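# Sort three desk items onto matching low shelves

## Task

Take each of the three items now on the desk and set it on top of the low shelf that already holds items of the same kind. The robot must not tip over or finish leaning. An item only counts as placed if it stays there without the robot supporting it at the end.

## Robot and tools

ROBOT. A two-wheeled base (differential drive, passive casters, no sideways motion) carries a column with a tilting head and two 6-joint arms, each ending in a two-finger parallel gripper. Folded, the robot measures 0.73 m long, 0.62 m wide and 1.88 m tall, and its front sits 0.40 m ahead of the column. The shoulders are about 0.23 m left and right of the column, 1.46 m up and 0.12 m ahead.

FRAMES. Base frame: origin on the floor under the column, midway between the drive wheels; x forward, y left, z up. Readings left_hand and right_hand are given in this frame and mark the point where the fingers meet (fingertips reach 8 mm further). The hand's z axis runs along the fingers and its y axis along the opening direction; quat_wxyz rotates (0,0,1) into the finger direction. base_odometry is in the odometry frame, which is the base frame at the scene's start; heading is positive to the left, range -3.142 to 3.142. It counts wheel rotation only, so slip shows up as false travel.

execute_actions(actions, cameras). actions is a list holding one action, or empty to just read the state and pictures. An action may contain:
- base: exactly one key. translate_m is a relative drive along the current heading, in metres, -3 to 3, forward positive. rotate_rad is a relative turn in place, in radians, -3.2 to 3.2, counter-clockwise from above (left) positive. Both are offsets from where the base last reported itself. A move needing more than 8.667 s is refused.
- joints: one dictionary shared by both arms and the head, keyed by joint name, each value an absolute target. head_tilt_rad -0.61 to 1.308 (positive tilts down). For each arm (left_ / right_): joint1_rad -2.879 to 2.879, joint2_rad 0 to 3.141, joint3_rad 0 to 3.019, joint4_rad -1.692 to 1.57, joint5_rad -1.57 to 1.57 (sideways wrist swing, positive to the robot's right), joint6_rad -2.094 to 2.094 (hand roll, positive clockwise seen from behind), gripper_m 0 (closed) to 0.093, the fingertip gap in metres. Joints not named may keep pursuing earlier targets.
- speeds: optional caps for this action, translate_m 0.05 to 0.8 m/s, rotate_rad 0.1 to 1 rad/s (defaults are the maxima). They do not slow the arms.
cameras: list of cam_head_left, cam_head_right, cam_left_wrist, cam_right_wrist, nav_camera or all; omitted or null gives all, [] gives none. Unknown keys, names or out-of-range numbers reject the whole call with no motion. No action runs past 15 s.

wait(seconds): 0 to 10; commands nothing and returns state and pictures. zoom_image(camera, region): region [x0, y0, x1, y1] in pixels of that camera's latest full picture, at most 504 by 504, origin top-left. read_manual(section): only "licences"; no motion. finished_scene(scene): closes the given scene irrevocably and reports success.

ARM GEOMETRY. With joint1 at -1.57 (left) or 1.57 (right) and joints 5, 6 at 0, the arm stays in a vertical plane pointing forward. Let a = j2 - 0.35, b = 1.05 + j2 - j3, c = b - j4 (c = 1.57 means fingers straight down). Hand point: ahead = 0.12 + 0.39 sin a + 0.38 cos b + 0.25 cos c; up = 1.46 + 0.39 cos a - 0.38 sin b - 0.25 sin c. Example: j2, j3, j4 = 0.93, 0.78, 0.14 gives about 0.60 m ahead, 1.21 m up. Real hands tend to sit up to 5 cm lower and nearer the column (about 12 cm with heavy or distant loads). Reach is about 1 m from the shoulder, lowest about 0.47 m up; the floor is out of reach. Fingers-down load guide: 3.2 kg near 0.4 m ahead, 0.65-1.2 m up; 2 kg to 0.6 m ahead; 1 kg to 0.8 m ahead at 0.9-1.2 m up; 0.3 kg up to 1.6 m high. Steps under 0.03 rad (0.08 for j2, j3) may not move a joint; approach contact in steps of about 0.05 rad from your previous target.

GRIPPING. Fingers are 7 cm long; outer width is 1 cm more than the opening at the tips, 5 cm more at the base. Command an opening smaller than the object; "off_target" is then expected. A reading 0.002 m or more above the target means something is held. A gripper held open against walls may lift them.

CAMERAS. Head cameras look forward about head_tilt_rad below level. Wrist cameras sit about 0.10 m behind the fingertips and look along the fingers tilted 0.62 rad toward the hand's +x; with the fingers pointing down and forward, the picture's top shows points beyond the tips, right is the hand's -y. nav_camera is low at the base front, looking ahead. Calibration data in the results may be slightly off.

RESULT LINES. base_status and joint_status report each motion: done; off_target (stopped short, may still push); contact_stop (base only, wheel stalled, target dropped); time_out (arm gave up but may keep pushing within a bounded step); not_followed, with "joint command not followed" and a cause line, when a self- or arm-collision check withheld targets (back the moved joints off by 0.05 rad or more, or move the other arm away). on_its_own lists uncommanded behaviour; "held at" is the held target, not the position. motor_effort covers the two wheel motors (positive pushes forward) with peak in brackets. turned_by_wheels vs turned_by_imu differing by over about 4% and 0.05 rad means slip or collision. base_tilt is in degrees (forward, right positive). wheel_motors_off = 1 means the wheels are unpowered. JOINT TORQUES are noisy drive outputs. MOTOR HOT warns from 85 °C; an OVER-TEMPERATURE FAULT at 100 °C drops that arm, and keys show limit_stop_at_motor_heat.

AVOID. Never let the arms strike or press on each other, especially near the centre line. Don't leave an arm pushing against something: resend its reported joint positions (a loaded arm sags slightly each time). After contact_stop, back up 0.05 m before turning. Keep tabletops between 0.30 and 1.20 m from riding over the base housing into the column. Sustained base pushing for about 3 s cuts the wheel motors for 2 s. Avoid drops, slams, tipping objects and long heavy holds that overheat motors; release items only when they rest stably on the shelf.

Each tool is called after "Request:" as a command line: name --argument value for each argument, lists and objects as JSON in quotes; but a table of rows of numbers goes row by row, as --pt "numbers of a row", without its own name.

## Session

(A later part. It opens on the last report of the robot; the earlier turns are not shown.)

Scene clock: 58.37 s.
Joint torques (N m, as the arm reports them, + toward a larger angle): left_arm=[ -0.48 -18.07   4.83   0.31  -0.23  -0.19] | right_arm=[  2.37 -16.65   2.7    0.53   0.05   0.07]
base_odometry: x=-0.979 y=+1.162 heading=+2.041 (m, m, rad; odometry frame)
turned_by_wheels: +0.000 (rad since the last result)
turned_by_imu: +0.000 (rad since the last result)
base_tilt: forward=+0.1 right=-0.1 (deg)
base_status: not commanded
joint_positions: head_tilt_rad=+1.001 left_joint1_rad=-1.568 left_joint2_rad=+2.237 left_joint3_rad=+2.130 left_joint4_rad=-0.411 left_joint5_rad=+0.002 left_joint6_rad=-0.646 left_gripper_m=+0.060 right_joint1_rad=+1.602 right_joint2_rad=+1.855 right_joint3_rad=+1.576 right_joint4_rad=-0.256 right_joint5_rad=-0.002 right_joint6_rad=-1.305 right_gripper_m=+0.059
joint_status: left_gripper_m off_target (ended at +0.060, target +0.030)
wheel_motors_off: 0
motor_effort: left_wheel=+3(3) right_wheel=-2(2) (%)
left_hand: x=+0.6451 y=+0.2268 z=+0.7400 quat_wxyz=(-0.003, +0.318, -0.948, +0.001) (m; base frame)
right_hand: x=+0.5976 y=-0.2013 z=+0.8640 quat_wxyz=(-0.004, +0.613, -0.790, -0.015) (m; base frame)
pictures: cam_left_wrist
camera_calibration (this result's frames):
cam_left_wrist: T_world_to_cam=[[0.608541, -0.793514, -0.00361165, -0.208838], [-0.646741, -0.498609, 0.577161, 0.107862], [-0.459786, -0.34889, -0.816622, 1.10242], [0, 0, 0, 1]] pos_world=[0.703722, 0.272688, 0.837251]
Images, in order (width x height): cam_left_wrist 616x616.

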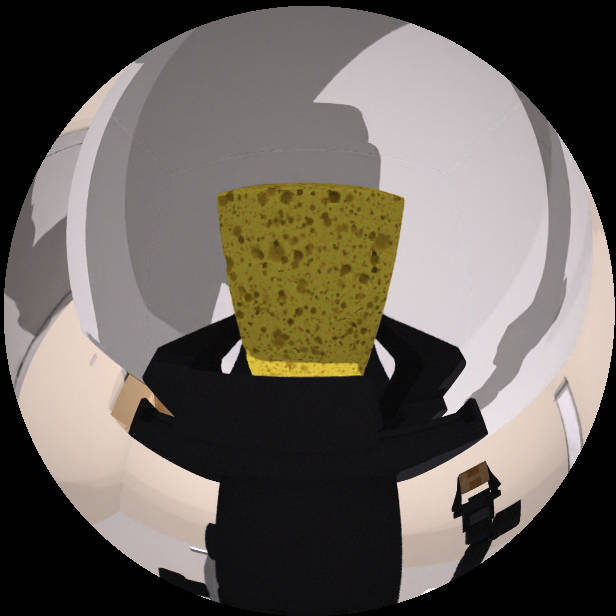

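Request:
execute_actions --actions '[{"joints":{"left_joint2_rad":1.87,"left_joint3_rad":1.6,"left_joint4_rad":-0.25}}]' --cameras '[]'

Request:
execute_actions --actions '[{"base":{"translate_m":-2.0}}]' --cameras '[]'

Request:
execute_actions --actions '[{"base":{"rotate_rad":-3.13},"joints":{"head_tilt_rad":0.8}}]' --cameras '["cam_head_left","nav_camera"]'

Scene clock: 60.03 s.
Joint torques (N m, as the arm reports them, + toward a larger angle): left_arm=[ -0.32 -17.48   2.57   0.99  -0.2   -0.1 ] | right_arm=[  2.38 -16.57   2.7    0.54   0.07   0.09]
base_odometry: x=-0.979 y=+1.162 heading=+2.041 (m, m, rad; odometry frame)
turned_by_wheels: +0.000 (rad since the last result)
turned_by_imu: +0.001 (rad since the last result)
base_tilt: forward=+0.1 right=+0.0 (deg)
base_status: not commanded
joint_positions: head_tilt_rad=+1.001 left_joint1_rad=-1.568 left_joint2_rad=+1.853 left_joint3_rad=+1.598 left_joint4_rad=-0.260 left_joint5_rad=+0.002 left_joint6_rad=-0.646 left_gripper_m=+0.060 right_joint1_rad=+1.602 right_joint2_rad=+1.855 right_joint3_rad=+1.576 right_joint4_rad=-0.256 right_joint5_rad=-0.002 right_joint6_rad=-1.305 right_gripper_m=+0.059
joint_status: all done
wheel_motors_off: 0
motor_effort: left_wheel=+2(2) right_wheel=-2(2) (%)
left_hand: x=+0.6114 y=+0.2264 z=+0.8666 quat_wxyz=(-0.004, +0.318, -0.948, +0.001) (m; base frame)
right_hand: x=+0.5976 y=-0.2013 z=+0.8640 quat_wxyz=(-0.004, +0.613, -0.790, -0.015) (m; base frame)
pictures: none
No camera images: the call's "cameras" was empty. Leave "cameras" out to get every camera's image.

Scene clock: 64.60 s.
Joint torques (N m, as the arm reports them, + toward a larger angle): left_arm=[ -0.18 -17.93   2.81   1.09  -0.24  -0.11] | right_arm=[  2.54 -17.42   2.72   0.6    0.07   0.08]
base_odometry: x=-0.072 y=-0.620 heading=+2.042 (m, m, rad; odometry frame)
turned_by_wheels: +0.000 (rad since the last result)
turned_by_imu: +0.013 (rad since the last result)
base_tilt: forward=+0.1 right=+0.0 (deg)
base_status: done
joint_positions: head_tilt_rad=+1.001 left_joint1_rad=-1.568 left_joint2_rad=+1.854 left_joint3_rad=+1.597 left_joint4_rad=-0.260 left_joint5_rad=+0.002 left_joint6_rad=-0.646 left_gripper_m=+0.060 right_joint1_rad=+1.602 right_joint2_rad=+1.855 right_joint3_rad=+1.575 right_joint4_rad=-0.256 right_joint5_rad=-0.002 right_joint6_rad=-1.305 right_gripper_m=+0.059
joint_status: not commanded
wheel_motors_off: 0
motor_effort: left_wheel=+1(40) right_wheel=+0(50) (%)
left_hand: x=+0.6096 y=+0.2264 z=+0.8658 quat_wxyz=(-0.003, +0.318, -0.948, +0.001) (m; base frame)
right_hand: x=+0.5971 y=-0.2013 z=+0.8640 quat_wxyz=(-0.004, +0.613, -0.790, -0.015) (m; base frame)
pictures: none
No camera images: the call's "cameras" was empty. Leave "cameras" out to get every camera's image.

Scene clock: 69.47 s.
Joint torques (N m, as the arm reports them, + toward a larger angle): left_arm=[  0.15 -18.21   2.71   1.16  -0.18  -0.12] | right_arm=[  2.55 -16.58   2.77   0.54   0.06   0.08]
base_odometry: x=-0.072 y=-0.620 heading=-1.086 (m, m, rad; odometry frame)
turned_by_wheels: -3.128 (rad since the last result)
turned_by_imu: -3.133 (rad since the last result)
base_tilt: forward=+0.1 right=+0.0 (deg)
base_status: done
joint_positions: head_tilt_rad=+0.816 left_joint1_rad=-1.574 left_joint2_rad=+1.854 left_joint3_rad=+1.597 left_joint4_rad=-0.260 left_joint5_rad=+0.002 left_joint6_rad=-0.646 left_gripper_m=+0.060 right_joint1_rad=+1.602 right_joint2_rad=+1.855 right_joint3_rad=+1.575 right_joint4_rad=-0.256 right_joint5_rad=-0.002 right_joint6_rad=-1.305 right_gripper_m=+0.059
joint_status: all done
wheel_motors_off: 0
motor_effort: left_wheel=+8(50) right_wheel=-6(38) (%)
left_hand: x=+0.6096 y=+0.2214 z=+0.8658 quat_wxyz=(-0.002, +0.317, -0.949, +0.003) (m; base frame)
right_hand: x=+0.5971 y=-0.2010 z=+0.8640 quat_wxyz=(-0.004, +0.614, -0.790, -0.015) (m; base frame)
pictures: cam_head_left, nav_camera
camera_calibration (this result's frames):
cam_head_left: T_world_to_cam=[[-0.042572, -0.997226, 0.0610576, -0.0464814], [-0.758401, -0.00752822, -0.651744, 1.03655], [0.650396, -0.0740523, -0.755977, 1.06576], [0, 0, 0, 1]] pos_world=[0.0909766, 0.0403727, 1.48409]
Images, in order (width x height): cam_head_left 896x504, nav_camera 896x504.

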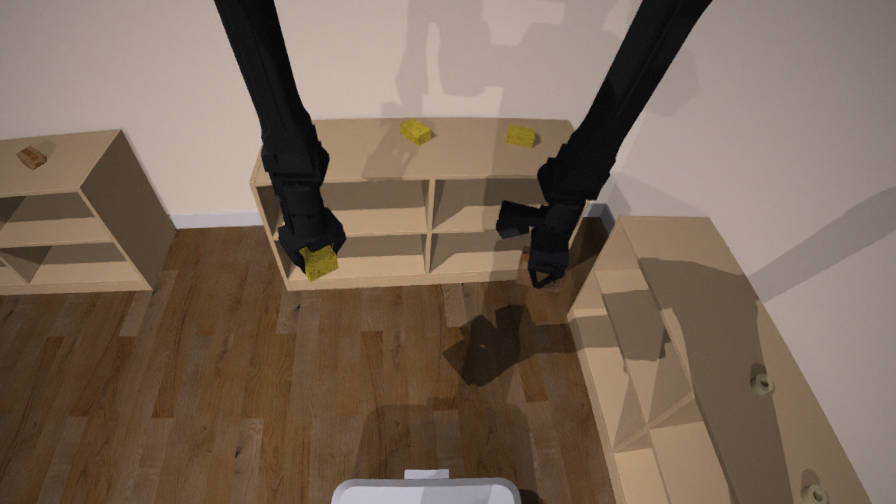

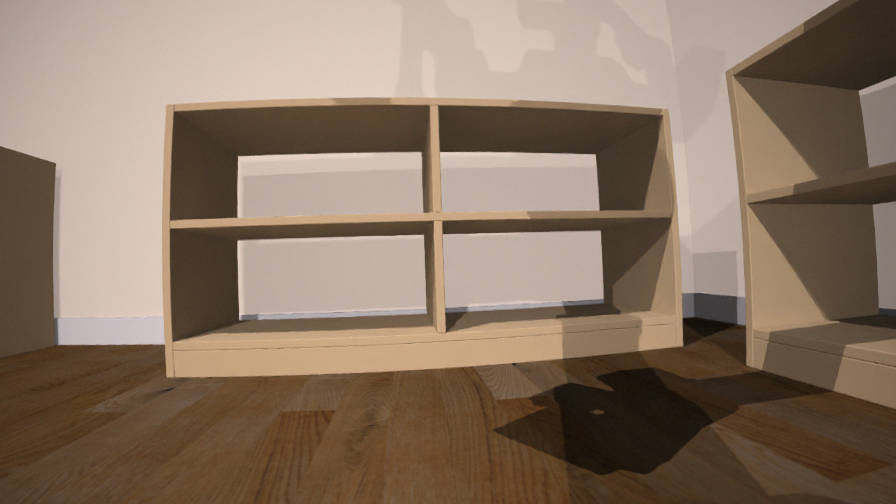

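Request:
execute_actions --actions '[{"base":{"translate_m":0.77},"joints":{"head_tilt_rad":1.0}}]' --cameras '[]'

Request:
execute_actions --actions '[{"joints":{"left_joint1_rad":-1.53,"left_joint2_rad":2.43,"left_joint3_rad":2.19,"left_joint4_rad":-0.27}}]' --cameras '["cam_head_left","cam_left_wrist"]'

Scene clock: 72.77 s.
Joint torques (N m, as the arm reports them, + toward a larger angle): left_arm=[  0.11 -16.73   2.52   1.07  -0.2   -0.17] | right_arm=[  2.22 -16.31   2.51   0.55   0.06   0.09]
base_odometry: x=+0.286 y=-1.302 heading=-1.086 (m, m, rad; odometry frame)
turned_by_wheels: +0.000 (rad since the last result)
turned_by_imu: -0.003 (rad since the last result)
base_tilt: forward=+0.1 right=+0.0 (deg)
base_status: done
joint_positions: head_tilt_rad=+1.001 left_joint1_rad=-1.574 left_joint2_rad=+1.855 left_joint3_rad=+1.598 left_joint4_rad=-0.260 left_joint5_rad=+0.002 left_joint6_rad=-0.646 left_gripper_m=+0.060 right_joint1_rad=+1.602 right_joint2_rad=+1.853 right_joint3_rad=+1.578 right_joint4_rad=-0.256 right_joint5_rad=-0.002 right_joint6_rad=-1.305 right_gripper_m=+0.059
joint_status: all done
wheel_motors_off: 0
motor_effort: left_wheel=+1(58) right_wheel=+0(36) (%)
left_hand: x=+0.6105 y=+0.2214 z=+0.8658 quat_wxyz=(-0.003, +0.317, -0.949, +0.003) (m; base frame)
right_hand: x=+0.6001 y=-0.2010 z=+0.8652 quat_wxyz=(-0.006, +0.614, -0.790, -0.014) (m; base frame)
pictures: none
No camera images: the call's "cameras" was empty. Leave "cameras" out to get every camera's image.

Scene clock: 74.33 s.
Joint torques (N m, as the arm reports them, + toward a larger angle): left_arm=[  1.61 -18.05   3.6    0.1   -0.22  -0.16] | right_arm=[  2.13 -16.7    2.55   0.57   0.06   0.08]
base_odometry: x=+0.286 y=-1.302 heading=-1.086 (m, m, rad; odometry frame)
turned_by_wheels: +0.000 (rad since the last result)
turned_by_imu: +0.001 (rad since the last result)
base_tilt: forward=+0.2 right=+0.0 (deg)
base_status: not commanded
joint_positions: head_tilt_rad=+1.001 left_joint1_rad=-1.528 left_joint2_rad=+2.447 left_joint3_rad=+2.178 left_joint4_rad=-0.262 left_joint5_rad=+0.002 left_joint6_rad=-0.646 left_gripper_m=+0.060 right_joint1_rad=+1.602 right_joint2_rad=+1.853 right_joint3_rad=+1.578 right_joint4_rad=-0.256 right_joint5_rad=-0.002 right_joint6_rad=-1.305 right_gripper_m=+0.059
joint_status: all done
wheel_motors_off: 0
motor_effort: left_wheel=+1(1) right_wheel=+0(1) (%)
left_hand: x=+0.5496 y=+0.2647 z=+0.6469 quat_wxyz=(-0.002, +0.328, -0.945, -0.018) (m; base frame)
right_hand: x=+0.6001 y=-0.2010 z=+0.8652 quat_wxyz=(-0.006, +0.614, -0.790, -0.014) (m; base frame)
pictures: cam_head_left, cam_left_wrist
camera_calibration (this result's frames):
cam_head_left: T_world_to_cam=[[-0.0306214, -0.997226, 0.0678435, -0.0575291], [-0.865293, -0.00752822, -0.50121, 0.810072], [0.500331, -0.0740523, -0.862662, 1.23756], [0, 0, 0, 1]] pos_world=[0.0800002, 0.0403727, 1.47751]
cam_left_wrist: T_world_to_cam=[[0.624375, -0.780137, -0.0392785, -0.110121], [-0.628545, -0.531633, 0.567712, 0.123613], [-0.463775, -0.329777, -0.82229, 0.996533], [0, 0, 0, 1]] pos_world=[0.60862, 0.30844, 0.744937]
Images, in order (width x height): cam_head_left 896x504, cam_left_wrist 616x616.

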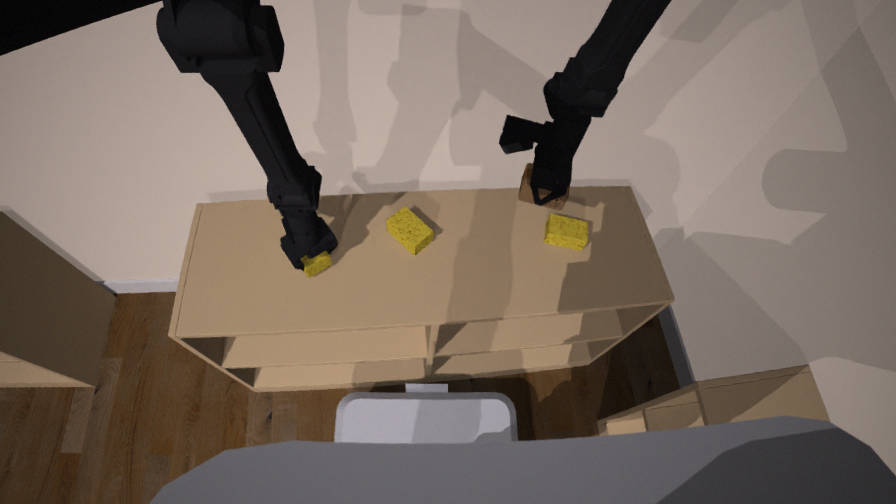

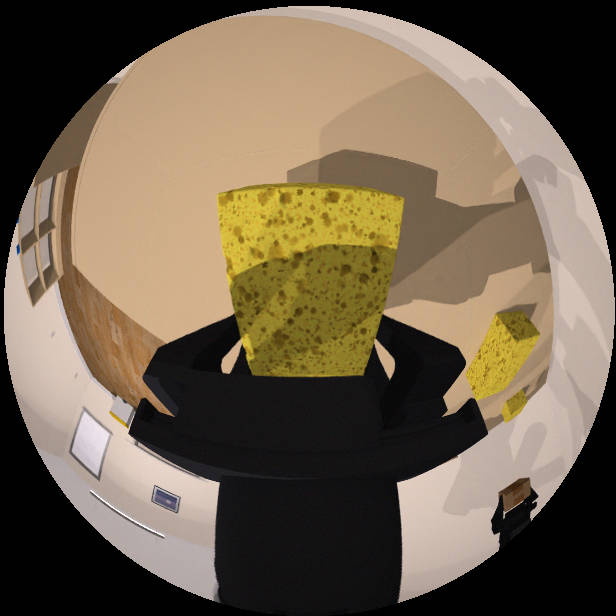

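Request:
execute_actions --actions '[{"joints":{"left_joint2_rad":2.525,"left_joint3_rad":2.245}}]' --cameras '["cam_left_wrist"]'

Scene clock: 75.30 s.
Joint torques (N m, as the arm reports them, + toward a larger angle): left_arm=[  0.99 -15.62   2.43   0.27  -0.16  -0.21] | right_arm=[  2.38 -16.06   2.5    0.56   0.07   0.07]
base_odometry: x=+0.286 y=-1.302 heading=-1.086 (m, m, rad; odometry frame)
turned_by_wheels: +0.000 (rad since the last result)
turned_by_imu: +0.000 (rad since the last result)
base_tilt: forward=+0.1 right=+0.0 (deg)
base_status: not commanded
joint_positions: head_tilt_rad=+1.001 left_joint1_rad=-1.528 left_joint2_rad=+2.506 left_joint3_rad=+2.243 left_joint4_rad=-0.262 left_joint5_rad=+0.002 left_joint6_rad=-0.648 left_gripper_m=+0.060 right_joint1_rad=+1.602 right_joint2_rad=+1.853 right_joint3_rad=+1.578 right_joint4_rad=-0.256 right_joint5_rad=-0.002 right_joint6_rad=-1.305 right_gripper_m=+0.059
joint_status: all done
wheel_motors_off: 0
motor_effort: left_wheel=+1(1) right_wheel=-1(1) (%)
left_hand: x=+0.5410 y=+0.2653 z=+0.6281 quat_wxyz=(-0.005, +0.328, -0.944, -0.017) (m; base frame)
right_hand: x=+0.6001 y=-0.2010 z=+0.8652 quat_wxyz=(-0.006, +0.614, -0.790, -0.014) (m; base frame)
pictures: cam_left_wrist
camera_calibration (this result's frames):
cam_left_wrist: T_world_to_cam=[[0.625911, -0.779074, -0.0357663, -0.108379], [-0.630918, -0.532774, 0.563998, 0.133072], [-0.458452, -0.330447, -0.825001, 0.976205], [0, 0, 0, 1]] pos_world=[0.599336, 0.309046, 0.726442]
Images, in order (width x height): cam_left_wrist 616x616.

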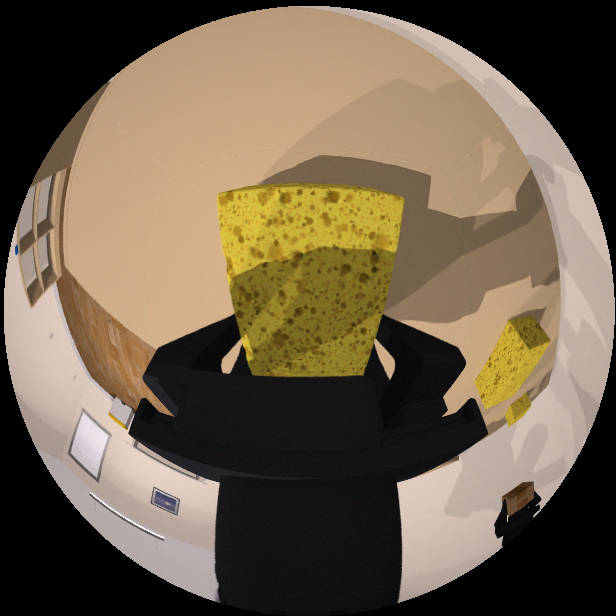

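Request:
execute_actions --actions '[{"joints":{"left_gripper_m":0.093}}]' --cameras '[]'

Request:
execute_actions --actions '[{"joints":{"left_joint2_rad":1.87,"left_joint3_rad":1.6,"left_joint4_rad":-0.25}}]' --cameras '[]'

Request:
execute_actions --actions '[{"base":{"translate_m":-0.25}}]' --cameras '["cam_head_left"]'

Request:
execute_actions --actions '[{"base":{"rotate_rad":1.57}}]' --cameras '[]'

Request:
execute_actions --actions '[{"base":{"translate_m":1.46}}]' --cameras '[]'

Request:
execute_actions --actions '[{"base":{"rotate_rad":-1.57}}]' --cameras '["cam_head_left"]'

Scene clock: 76.40 s.
Joint torques (N m, as the arm reports them, + toward a larger angle): left_arm=[  0.82 -15.28   2.34   0.31  -0.21  -0.17] | right_arm=[  2.29 -16.67   2.55   0.54   0.05   0.08]
base_odometry: x=+0.286 y=-1.302 heading=-1.086 (m, m, rad; odometry frame)
turned_by_wheels: +0.000 (rad since the last result)
turned_by_imu: +0.000 (rad since the last result)
base_tilt: forward=+0.1 right=+0.0 (deg)
base_status: not commanded
joint_positions: head_tilt_rad=+1.001 left_joint1_rad=-1.528 left_joint2_rad=+2.507 left_joint3_rad=+2.243 left_joint4_rad=-0.262 left_joint5_rad=+0.002 left_joint6_rad=-0.648 left_gripper_m=+0.093 right_joint1_rad=+1.602 right_joint2_rad=+1.853 right_joint3_rad=+1.578 right_joint4_rad=-0.256 right_joint5_rad=-0.002 right_joint6_rad=-1.305 right_gripper_m=+0.059
joint_status: all done
wheel_motors_off: 0
motor_effort: left_wheel=+1(1) right_wheel=-1(1) (%)
left_hand: x=+0.5406 y=+0.2653 z=+0.6279 quat_wxyz=(-0.005, +0.328, -0.944, -0.017) (m; base frame)
right_hand: x=+0.6001 y=-0.2010 z=+0.8652 quat_wxyz=(-0.006, +0.614, -0.790, -0.014) (m; base frame)
pictures: none
No camera images: the call's "cameras" was empty. Leave "cameras" out to get every camera's image.

Scene clock: 78.00 s.
Joint torques (N m, as the arm reports them, + toward a larger angle): left_arm=[  0.3  -16.89   2.3    0.93  -0.21  -0.2 ] | right_arm=[  2.08 -16.68   2.54   0.51   0.08   0.07]
base_odometry: x=+0.286 y=-1.302 heading=-1.086 (m, m, rad; odometry frame)
turned_by_wheels: +0.000 (rad since the last result)
turned_by_imu: +0.000 (rad since the last result)
base_tilt: forward=+0.1 right=+0.0 (deg)
base_status: not commanded
joint_positions: head_tilt_rad=+1.001 left_joint1_rad=-1.528 left_joint2_rad=+1.852 left_joint3_rad=+1.600 left_joint4_rad=-0.258 left_joint5_rad=+0.002 left_joint6_rad=-0.648 left_gripper_m=+0.093 right_joint1_rad=+1.602 right_joint2_rad=+1.853 right_joint3_rad=+1.578 right_joint4_rad=-0.256 right_joint5_rad=-0.002 right_joint6_rad=-1.305 right_gripper_m=+0.059
joint_status: all done
wheel_motors_off: 0
motor_effort: left_wheel=+1(1) right_wheel=-1(1) (%)
left_hand: x=+0.6127 y=+0.2578 z=+0.8677 quat_wxyz=(-0.012, +0.328, -0.944, -0.015) (m; base frame)
right_hand: x=+0.6001 y=-0.2010 z=+0.8652 quat_wxyz=(-0.006, +0.614, -0.790, -0.014) (m; base frame)
pictures: none
No camera images: the call's "cameras" was empty. Leave "cameras" out to get every camera's image.

Scene clock: 80.03 s.
Joint torques (N m, as the arm reports them, + toward a larger angle): left_arm=[  0.91 -17.75   2.88   1.18  -0.25  -0.19] | right_arm=[  2.52 -16.52   2.81   0.52   0.04   0.09]
base_odometry: x=+0.170 y=-1.081 heading=-1.086 (m, m, rad; odometry frame)
turned_by_wheels: +0.000 (rad since the last result)
turned_by_imu: +0.002 (rad since the last result)
base_tilt: forward=+0.1 right=-0.1 (deg)
base_status: done
joint_positions: head_tilt_rad=+1.001 left_joint1_rad=-1.528 left_joint2_rad=+1.854 left_joint3_rad=+1.595 left_joint4_rad=-0.258 left_joint5_rad=+0.002 left_joint6_rad=-0.648 left_gripper_m=+0.093 right_joint1_rad=+1.602 right_joint2_rad=+1.854 right_joint3_rad=+1.574 right_joint4_rad=-0.256 right_joint5_rad=-0.002 right_joint6_rad=-1.305 right_gripper_m=+0.059
joint_status: not commanded
wheel_motors_off: 0
motor_effort: left_wheel=-2(38) right_wheel=-4(33) (%)
left_hand: x=+0.6092 y=+0.2578 z=+0.8666 quat_wxyz=(-0.009, +0.328, -0.944, -0.016) (m; base frame)
right_hand: x=+0.5968 y=-0.2010 z=+0.8644 quat_wxyz=(-0.004, +0.614, -0.790, -0.015) (m; base frame)
pictures: cam_head_left
camera_calibration (this result's frames):
cam_head_left: T_world_to_cam=[[-0.0305931, -0.997226, 0.0678563, -0.0575502], [-0.865502, -0.00752822, -0.500849, 0.809526], [0.49997, -0.0740523, -0.862871, 1.2379], [0, 0, 0, 1]] pos_world=[0.0799741, 0.0403727, 1.4775]
Images, in order (width x height): cam_head_left 896x504.

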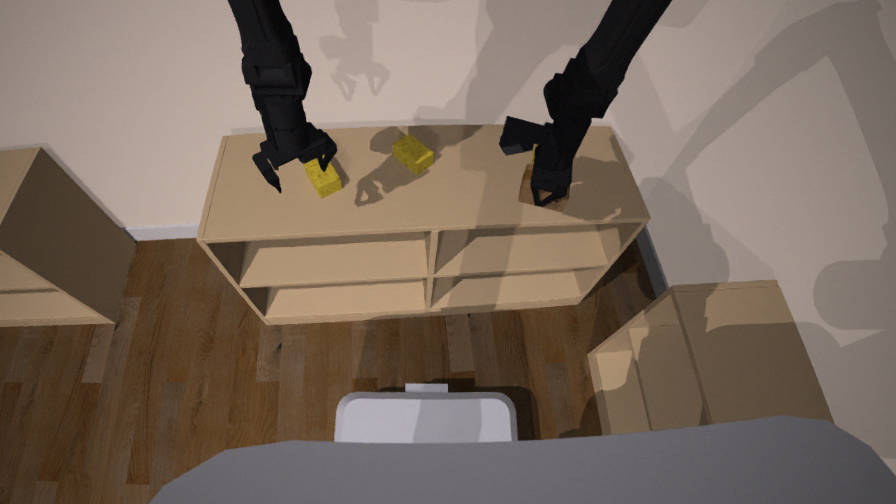

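Scene clock: 83.20 s.
Joint torques (N m, as the arm reports them, + toward a larger angle): left_arm=[ -0.22 -17.28   2.92   0.94  -0.25  -0.15] | right_arm=[  2.23 -16.19   2.68   0.55   0.07   0.09]
base_odometry: x=+0.170 y=-1.081 heading=+0.483 (m, m, rad; odometry frame)
turned_by_wheels: +1.569 (rad since the last result)
turned_by_imu: +1.574 (rad since the last result)
base_tilt: forward=+0.2 right=+0.0 (deg)
base_status: done
joint_positions: head_tilt_rad=+1.001 left_joint1_rad=-1.523 left_joint2_rad=+1.854 left_joint3_rad=+1.595 left_joint4_rad=-0.258 left_joint5_rad=+0.002 left_joint6_rad=-0.648 left_gripper_m=+0.093 right_joint1_rad=+1.604 right_joint2_rad=+1.854 right_joint3_rad=+1.575 right_joint4_rad=-0.256 right_joint5_rad=-0.002 right_joint6_rad=-1.305 right_gripper_m=+0.059
joint_status: not commanded
wheel_motors_off: 0
motor_effort: left_wheel=-8(50) right_wheel=+7(23) (%)
left_hand: x=+0.6091 y=+0.2610 z=+0.8668 quat_wxyz=(-0.010, +0.329, -0.944, -0.018) (m; base frame)
right_hand: x=+0.5977 y=-0.1996 z=+0.8646 quat_wxyz=(-0.005, +0.614, -0.789, -0.015) (m; base frame)
pictures: none
No camera images: the call's "cameras" was empty. Leave "cameras" out to get every camera's image.

Scene clock: 87.10 s.
Joint torques (N m, as the arm reports them, + toward a larger angle): left_arm=[  1.02 -18.04   2.6    0.76  -0.2   -0.12] | right_arm=[  2.39 -15.68   2.78   0.44   0.07   0.08]
base_odometry: x=+1.463 y=-0.403 heading=+0.483 (m, m, rad; odometry frame)
turned_by_wheels: +0.000 (rad since the last result)
turned_by_imu: -0.007 (rad since the last result)
base_tilt: forward=+0.2 right=+0.0 (deg)
base_status: done
joint_positions: head_tilt_rad=+1.001 left_joint1_rad=-1.523 left_joint2_rad=+1.854 left_joint3_rad=+1.596 left_joint4_rad=-0.258 left_joint5_rad=+0.002 left_joint6_rad=-0.648 left_gripper_m=+0.093 right_joint1_rad=+1.604 right_joint2_rad=+1.854 right_joint3_rad=+1.575 right_joint4_rad=-0.256 right_joint5_rad=-0.002 right_joint6_rad=-1.305 right_gripper_m=+0.059
joint_status: not commanded
wheel_motors_off: 0
motor_effort: left_wheel=-1(44) right_wheel=+0(49) (%)
left_hand: x=+0.6094 y=+0.2611 z=+0.8667 quat_wxyz=(-0.010, +0.329, -0.944, -0.018) (m; base frame)
right_hand: x=+0.5975 y=-0.1996 z=+0.8644 quat_wxyz=(-0.005, +0.614, -0.789, -0.016) (m; base frame)
pictures: none
No camera images: the call's "cameras" was empty. Leave "cameras" out to get every camera's image.

Scene clock: 90.40 s.
Joint torques (N m, as the arm reports them, + toward a larger angle): left_arm=[  1.92 -16.71   2.76   1.08  -0.19  -0.1 ] | right_arm=[  2.22 -16.52   2.72   0.53   0.06   0.09]
base_odometry: x=+1.463 y=-0.403 heading=-1.086 (m, m, rad; odometry frame)
turned_by_wheels: -1.568 (rad since the last result)
turned_by_imu: -1.570 (rad since the last result)
base_tilt: forward=+0.1 right=-0.1 (deg)
base_status: done
joint_positions: head_tilt_rad=+1.001 left_joint1_rad=-1.529 left_joint2_rad=+1.854 left_joint3_rad=+1.596 left_joint4_rad=-0.258 left_joint5_rad=+0.002 left_joint6_rad=-0.648 left_gripper_m=+0.093 right_joint1_rad=+1.602 right_joint2_rad=+1.854 right_joint3_rad=+1.575 right_joint4_rad=-0.256 right_joint5_rad=-0.002 right_joint6_rad=-1.305 right_gripper_m=+0.059
joint_status: not commanded
wheel_motors_off: 0
motor_effort: left_wheel=+8(36) right_wheel=-8(42) (%)
left_hand: x=+0.6095 y=+0.2563 z=+0.8665 quat_wxyz=(-0.009, +0.328, -0.945, -0.015) (m; base frame)
right_hand: x=+0.5975 y=-0.2013 z=+0.8643 quat_wxyz=(-0.004, +0.613, -0.790, -0.015) (m; base frame)
pictures: cam_head_left
camera_calibration (this result's frames):
cam_head_left: T_world_to_cam=[[-0.0305909, -0.997226, 0.0678573, -0.0575519], [-0.865518, -0.00752822, -0.50082, 0.809483], [0.499942, -0.0740523, -0.862887, 1.23792], [0, 0, 0, 1]] pos_world=[0.079972, 0.0403727, 1.4775]
Images, in order (width x height): cam_head_left 896x504.

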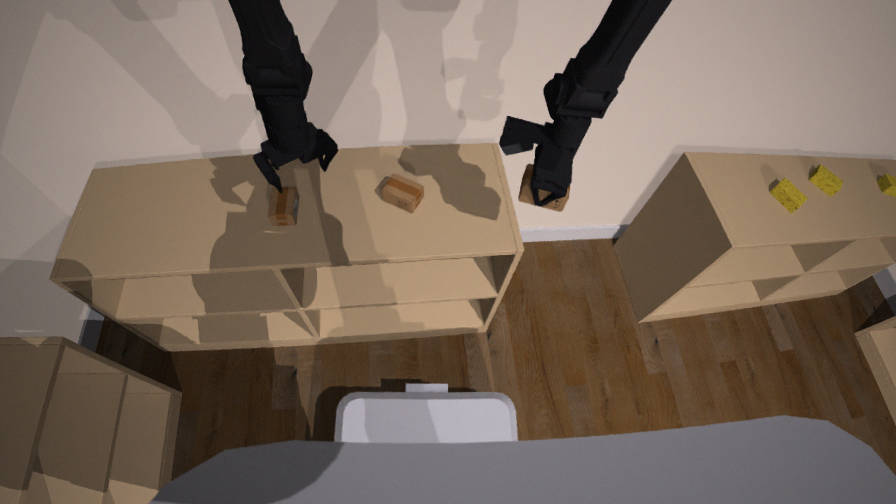

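Request:
execute_actions --actions '[{"base":{"rotate_rad":0.16},"joints":{"right_joint6_rad":0.1}}]' --cameras '[]'

Request:
execute_actions --actions '[{"base":{"translate_m":0.13}}]' --cameras '[]'

Request:
execute_actions --actions '[{"joints":{"right_joint2_rad":2.41,"right_joint3_rad":2.17,"right_joint4_rad":-0.28}}]' --cameras '["cam_head_left","cam_right_wrist"]'

Scene clock: 94.37 s.
Joint torques (N m, as the arm reports them, + toward a larger angle): left_arm=[  0.27 -16.57   2.81   0.9   -0.21  -0.17] | right_arm=[  1.61 -16.81   2.7    0.63   0.17   0.09]
base_odometry: x=+1.463 y=-0.403 heading=-0.927 (m, m, rad; odometry frame)
turned_by_wheels: +0.159 (rad since the last result)
turned_by_imu: +0.161 (rad since the last result)
base_tilt: forward=+0.1 right=+0.0 (deg)
base_status: done
joint_positions: head_tilt_rad=+1.001 left_joint1_rad=-1.526 left_joint2_rad=+1.854 left_joint3_rad=+1.596 left_joint4_rad=-0.258 left_joint5_rad=+0.002 left_joint6_rad=-0.648 left_gripper_m=+0.093 right_joint1_rad=+1.607 right_joint2_rad=+1.854 right_joint3_rad=+1.575 right_joint4_rad=-0.256 right_joint5_rad=-0.002 right_joint6_rad=+0.093 right_gripper_m=+0.059
joint_status: all done
wheel_motors_off: 0
motor_effort: left_wheel=-9(25) right_wheel=+8(26) (%)
left_hand: x=+0.6094 y=+0.2593 z=+0.8666 quat_wxyz=(-0.009, +0.329, -0.944, -0.017) (m; base frame)
right_hand: x=+0.5975 y=-0.1969 z=+0.8645 quat_wxyz=(+0.006, -0.037, -0.999, -0.016) (m; base frame)
pictures: none
No camera images: the call's "cameras" was empty. Leave "cameras" out to get every camera's image.

Scene clock: 96.17 s.
Joint torques (N m, as the arm reports them, + toward a larger angle): left_arm=[  0.67 -16.4    2.88   1.12  -0.16  -0.16] | right_arm=[  2.03 -16.43   2.56   0.6    0.17   0.1 ]
base_odometry: x=+1.541 y=-0.507 heading=-0.929 (m, m, rad; odometry frame)
turned_by_wheels: -0.002 (rad since the last result)
turned_by_imu: -0.002 (rad since the last result)
base_tilt: forward=+0.2 right=+0.0 (deg)
base_status: done
joint_positions: head_tilt_rad=+1.001 left_joint1_rad=-1.526 left_joint2_rad=+1.855 left_joint3_rad=+1.598 left_joint4_rad=-0.258 left_joint5_rad=+0.002 left_joint6_rad=-0.648 left_gripper_m=+0.093 right_joint1_rad=+1.607 right_joint2_rad=+1.853 right_joint3_rad=+1.578 right_joint4_rad=-0.256 right_joint5_rad=-0.002 right_joint6_rad=+0.093 right_gripper_m=+0.059
joint_status: not commanded
wheel_motors_off: 0
motor_effort: left_wheel=-3(59) right_wheel=+1(53) (%)
left_hand: x=+0.6104 y=+0.2593 z=+0.8665 quat_wxyz=(-0.010, +0.329, -0.944, -0.016) (m; base frame)
right_hand: x=+0.6000 y=-0.1969 z=+0.8653 quat_wxyz=(+0.004, -0.037, -0.999, -0.017) (m; base frame)
pictures: none
No camera images: the call's "cameras" was empty. Leave "cameras" out to get every camera's image.

Scene clock: 97.87 s.
Joint torques (N m, as the arm reports them, + toward a larger angle): left_arm=[  0.21 -17.34   2.6    0.96  -0.21  -0.18] | right_arm=[  2.31 -15.15   3.26   0.25   0.11   0.1 ]
base_odometry: x=+1.541 y=-0.507 heading=-0.929 (m, m, rad; odometry frame)
turned_by_wheels: +0.000 (rad since the last result)
turned_by_imu: +0.001 (rad since the last result)
base_tilt: forward=+0.1 right=+0.0 (deg)
base_status: not commanded
joint_positions: head_tilt_rad=+1.001 left_joint1_rad=-1.526 left_joint2_rad=+1.855 left_joint3_rad=+1.598 left_joint4_rad=-0.258 left_joint5_rad=+0.002 left_joint6_rad=-0.648 left_gripper_m=+0.093 right_joint1_rad=+1.607 right_joint2_rad=+2.409 right_joint3_rad=+2.164 right_joint4_rad=-0.278 right_joint5_rad=+0.000 right_joint6_rad=+0.093 right_gripper_m=+0.059
joint_status: all done
wheel_motors_off: 0
motor_effort: left_wheel=-2(3) right_wheel=+2(3) (%)
left_hand: x=+0.6104 y=+0.2593 z=+0.8665 quat_wxyz=(-0.010, +0.329, -0.944, -0.016) (m; base frame)
right_hand: x=+0.5679 y=-0.1913 z=+0.6620 quat_wxyz=(+0.000, -0.037, -0.999, -0.016) (m; base frame)
pictures: cam_head_left, cam_right_wrist
camera_calibration (this result's frames):
cam_head_left: T_world_to_cam=[[-0.0305902, -0.997226, 0.0678576, -0.0575524], [-0.865524, -0.00752822, -0.500811, 0.809469], [0.499933, -0.0740523, -0.862892, 1.23793], [0, 0, 0, 1]] pos_world=[0.0799714, 0.0403727, 1.4775]
cam_right_wrist: T_world_to_cam=[[-0.0779942, -0.995944, -0.0448498, -0.11477], [-0.804611, 0.0363203, 0.59269, 0.0749857], [-0.588658, 0.082313, -0.804181, 1.00271], [0, 0, 0, 1]] pos_world=[0.641638, -0.199564, 0.756772]
Images, in order (width x height): cam_head_left 896x504, cam_right_wrist 616x616.

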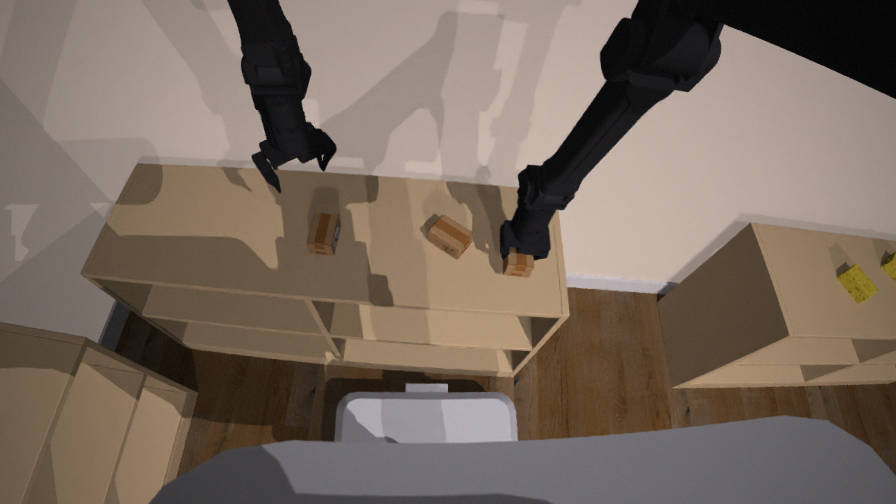

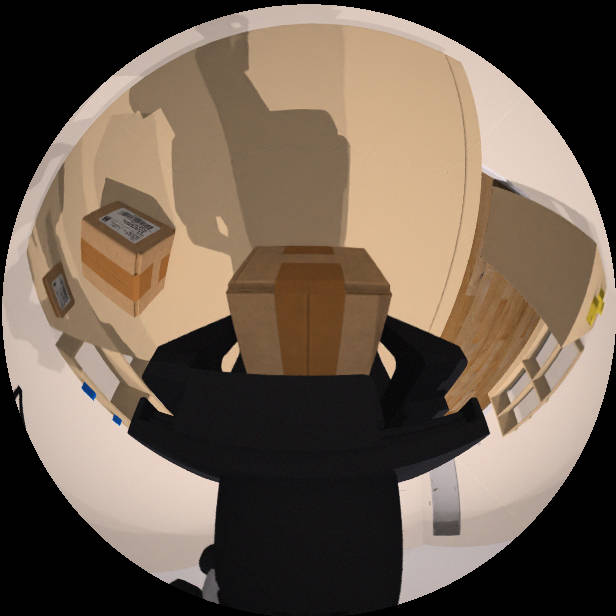

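Request:
execute_actions --actions '[{"joints":{"right_joint2_rad":2.45,"right_joint3_rad":2.215}}]' --cameras '["cam_right_wrist"]'

Scene clock: 98.73 s.
Joint torques (N m, as the arm reports them, + toward a larger angle): left_arm=[  0.6  -17.98   2.84   1.12  -0.21  -0.22] | right_arm=[  2.21 -14.93   3.9    0.24   0.11   0.1 ]
base_odometry: x=+1.541 y=-0.507 heading=-0.929 (m, m, rad; odometry frame)
turned_by_wheels: +0.000 (rad since the last result)
turned_by_imu: +0.000 (rad since the last result)
base_tilt: forward=+0.1 right=-0.1 (deg)
base_status: not commanded
joint_positions: head_tilt_rad=+1.001 left_joint1_rad=-1.526 left_joint2_rad=+1.855 left_joint3_rad=+1.598 left_joint4_rad=-0.258 left_joint5_rad=+0.002 left_joint6_rad=-0.648 left_gripper_m=+0.093 right_joint1_rad=+1.607 right_joint2_rad=+2.444 right_joint3_rad=+2.204 right_joint4_rad=-0.278 right_joint5_rad=+0.000 right_joint6_rad=+0.093 right_gripper_m=+0.059
joint_status: all done
wheel_motors_off: 0
motor_effort: left_wheel=-2(2) right_wheel=+1(2) (%)
left_hand: x=+0.6104 y=+0.2593 z=+0.8665 quat_wxyz=(-0.010, +0.329, -0.944, -0.016) (m; base frame)
right_hand: x=+0.5640 y=-0.1910 z=+0.6504 quat_wxyz=(-0.002, -0.037, -0.999, -0.016) (m; base frame)
pictures: cam_right_wrist
camera_calibration (this result's frames):
cam_right_wrist: T_world_to_cam=[[-0.0779324, -0.995929, -0.0452897, -0.115047], [-0.807309, 0.0363877, 0.589006, 0.0825891], [-0.584961, 0.0824654, -0.806858, 0.990774], [0, 0, 0, 1]] pos_world=[0.637273, -0.199289, 0.745558]
Images, in order (width x height): cam_right_wrist 616x616.

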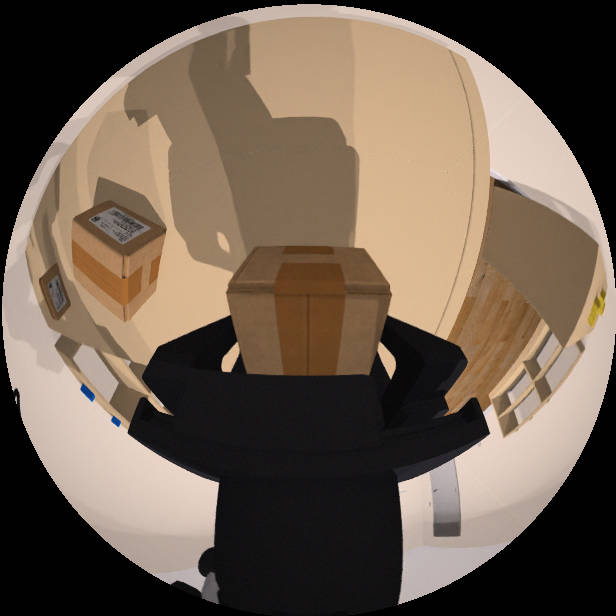

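Request:
execute_actions --actions '[{"joints":{"right_joint2_rad":2.5,"right_joint3_rad":2.27}}]' --cameras '["cam_right_wrist"]'

Scene clock: 99.67 s.
Joint torques (N m, as the arm reports them, + toward a larger angle): left_arm=[  0.21 -17.93   2.7    0.91  -0.22  -0.19] | right_arm=[  2.19 -13.76   3.64   0.27   0.12   0.09]
base_odometry: x=+1.541 y=-0.507 heading=-0.929 (m, m, rad; odometry frame)
turned_by_wheels: +0.000 (rad since the last result)
turned_by_imu: +0.000 (rad since the last result)
base_tilt: forward=+0.1 right=+0.0 (deg)
base_status: not commanded
joint_positions: head_tilt_rad=+1.001 left_joint1_rad=-1.526 left_joint2_rad=+1.855 left_joint3_rad=+1.598 left_joint4_rad=-0.258 left_joint5_rad=+0.002 left_joint6_rad=-0.648 left_gripper_m=+0.093 right_joint1_rad=+1.607 right_joint2_rad=+2.497 right_joint3_rad=+2.261 right_joint4_rad=-0.278 right_joint5_rad=+0.000 right_joint6_rad=+0.093 right_gripper_m=+0.059
joint_status: all done
wheel_motors_off: 0
motor_effort: left_wheel=-2(3) right_wheel=+2(2) (%)
left_hand: x=+0.6104 y=+0.2593 z=+0.8665 quat_wxyz=(-0.010, +0.329, -0.944, -0.016) (m; base frame)
right_hand: x=+0.5560 y=-0.1906 z=+0.6338 quat_wxyz=(-0.004, -0.037, -0.999, -0.016) (m; base frame)
pictures: cam_right_wrist
camera_calibration (this result's frames):
cam_right_wrist: T_world_to_cam=[[-0.0778739, -0.995916, -0.0456928, -0.115821], [-0.809767, 0.03645, 0.585619, 0.089434], [-0.581561, 0.0826049, -0.809298, 0.972317], [0, 0, 0, 1]] pos_world=[0.628863, -0.198925, 0.729228]
Images, in order (width x height): cam_right_wrist 616x616.

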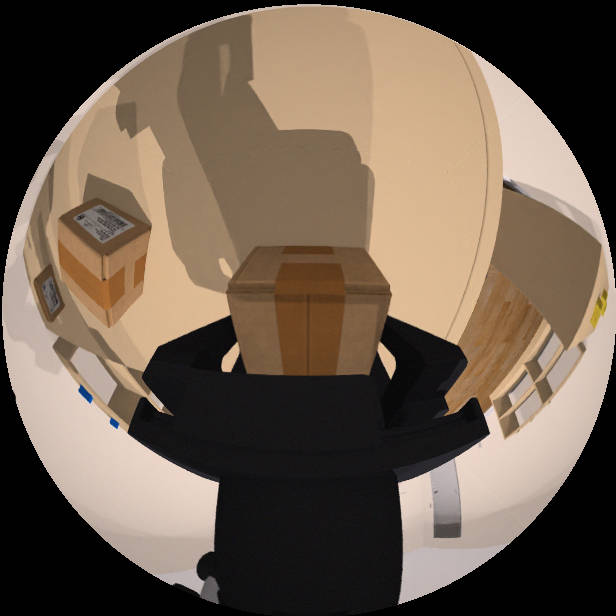

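Request:
execute_actions --actions '[{"joints":{"right_joint2_rad":2.52,"right_joint3_rad":2.29}}]' --cameras '[]'

Request:
execute_actions --actions '[{"joints":{"right_gripper_m":0.093}}]' --cameras '[]'

Request:
execute_actions --actions '[{"joints":{"right_joint2_rad":1.87,"right_joint3_rad":1.6,"right_joint4_rad":-0.25}}]' --cameras '["cam_head_left"]'

Request:
finished_scene --scene 1

Scene clock: 100.53 s.
Joint torques (N m, as the arm reports them, + toward a larger angle): left_arm=[  0.47 -17.5    2.62   0.82  -0.19  -0.1 ] | right_arm=[  2.18 -13.24   4.43   0.49   0.08   0.07]
base_odometry: x=+1.541 y=-0.507 heading=-0.929 (m, m, rad; odometry frame)
turned_by_wheels: +0.000 (rad since the last result)
turned_by_imu: +0.000 (rad since the last result)
base_tilt: forward=+0.1 right=-0.1 (deg)
base_status: not commanded
joint_positions: head_tilt_rad=+1.001 left_joint1_rad=-1.526 left_joint2_rad=+1.855 left_joint3_rad=+1.598 left_joint4_rad=-0.258 left_joint5_rad=+0.002 left_joint6_rad=-0.648 left_gripper_m=+0.093 right_joint1_rad=+1.607 right_joint2_rad=+2.501 right_joint3_rad=+2.274 right_joint4_rad=-0.278 right_joint5_rad=+0.000 right_joint6_rad=+0.093 right_gripper_m=+0.059
joint_status: all done
wheel_motors_off: 0
motor_effort: left_wheel=-2(3) right_wheel=+1(2) (%)
left_hand: x=+0.6104 y=+0.2593 z=+0.8665 quat_wxyz=(-0.010, +0.329, -0.944, -0.016) (m; base frame)
right_hand: x=+0.5606 y=-0.1906 z=+0.6334 quat_wxyz=(-0.009, -0.038, -0.999, -0.016) (m; base frame)
pictures: none
No camera images: the call's "cameras" was empty. Leave "cameras" out to get every camera's image.

Scene clock: 101.17 s.
Joint torques (N m, as the arm reports them, + toward a larger angle): left_arm=[  0.29 -17.2    2.66   0.73  -0.22  -0.18] | right_arm=[  2.3  -13.49   4.3    0.28   0.09   0.1 ]
base_odometry: x=+1.541 y=-0.507 heading=-0.929 (m, m, rad; odometry frame)
turned_by_wheels: +0.000 (rad since the last result)
turned_by_imu: +0.000 (rad since the last result)
base_tilt: forward=+0.1 right=+0.0 (deg)
base_status: not commanded
joint_positions: head_tilt_rad=+1.001 left_joint1_rad=-1.526 left_joint2_rad=+1.855 left_joint3_rad=+1.598 left_joint4_rad=-0.258 left_joint5_rad=+0.002 left_joint6_rad=-0.648 left_gripper_m=+0.093 right_joint1_rad=+1.607 right_joint2_rad=+2.505 right_joint3_rad=+2.274 right_joint4_rad=-0.278 right_joint5_rad=+0.000 right_joint6_rad=+0.093 right_gripper_m=+0.093
joint_status: all done
wheel_motors_off: 0
motor_effort: left_wheel=-2(3) right_wheel=+2(2) (%)
left_hand: x=+0.6104 y=+0.2593 z=+0.8665 quat_wxyz=(-0.010, +0.329, -0.944, -0.016) (m; base frame)
right_hand: x=+0.5575 y=-0.1906 z=+0.6317 quat_wxyz=(-0.007, -0.038, -0.999, -0.016) (m; base frame)
pictures: none
No camera images: the call's "cameras" was empty. Leave "cameras" out to get every camera's image.

Scene clock: 102.90 s.
Joint torques (N m, as the arm reports them, + toward a larger angle): left_arm=[  0.98 -17.7    2.84   1.04  -0.19  -0.21] | right_arm=[  1.7  -16.91   2.96   0.52   0.09   0.09]
base_odometry: x=+1.541 y=-0.507 heading=-0.929 (m, m, rad; odometry frame)
turned_by_wheels: +0.000 (rad since the last result)
turned_by_imu: +0.001 (rad since the last result)
base_tilt: forward=+0.1 right=+0.0 (deg)
base_status: not commanded
joint_positions: head_tilt_rad=+1.001 left_joint1_rad=-1.526 left_joint2_rad=+1.855 left_joint3_rad=+1.598 left_joint4_rad=-0.258 left_joint5_rad=+0.002 left_joint6_rad=-0.648 left_gripper_m=+0.093 right_joint1_rad=+1.607 right_joint2_rad=+1.878 right_joint3_rad=+1.594 right_joint4_rad=-0.253 right_joint5_rad=+0.000 right_joint6_rad=+0.093 right_gripper_m=+0.093
joint_status: all done
wheel_motors_off: 0
motor_effort: left_wheel=-2(2) right_wheel=+1(2) (%)
left_hand: x=+0.6104 y=+0.2593 z=+0.8665 quat_wxyz=(-0.010, +0.329, -0.944, -0.016) (m; base frame)
right_hand: x=+0.5956 y=-0.1970 z=+0.8549 quat_wxyz=(+0.007, -0.037, -0.999, -0.015) (m; base frame)
pictures: cam_head_left
camera_calibration (this result's frames):
cam_head_left: T_world_to_cam=[[-0.0305902, -0.997226, 0.0678576, -0.0575524], [-0.865524, -0.00752822, -0.500811, 0.809469], [0.499933, -0.0740523, -0.862892, 1.23793], [0, 0, 0, 1]] pos_world=[0.0799713, 0.0403727, 1.4775]
Images, in order (width x height): cam_head_left 896x504.

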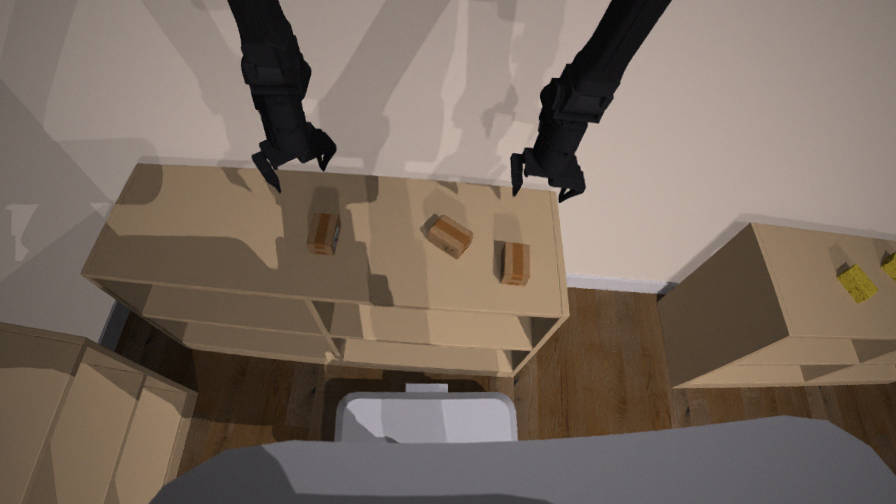

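The scene is finished: the task was done.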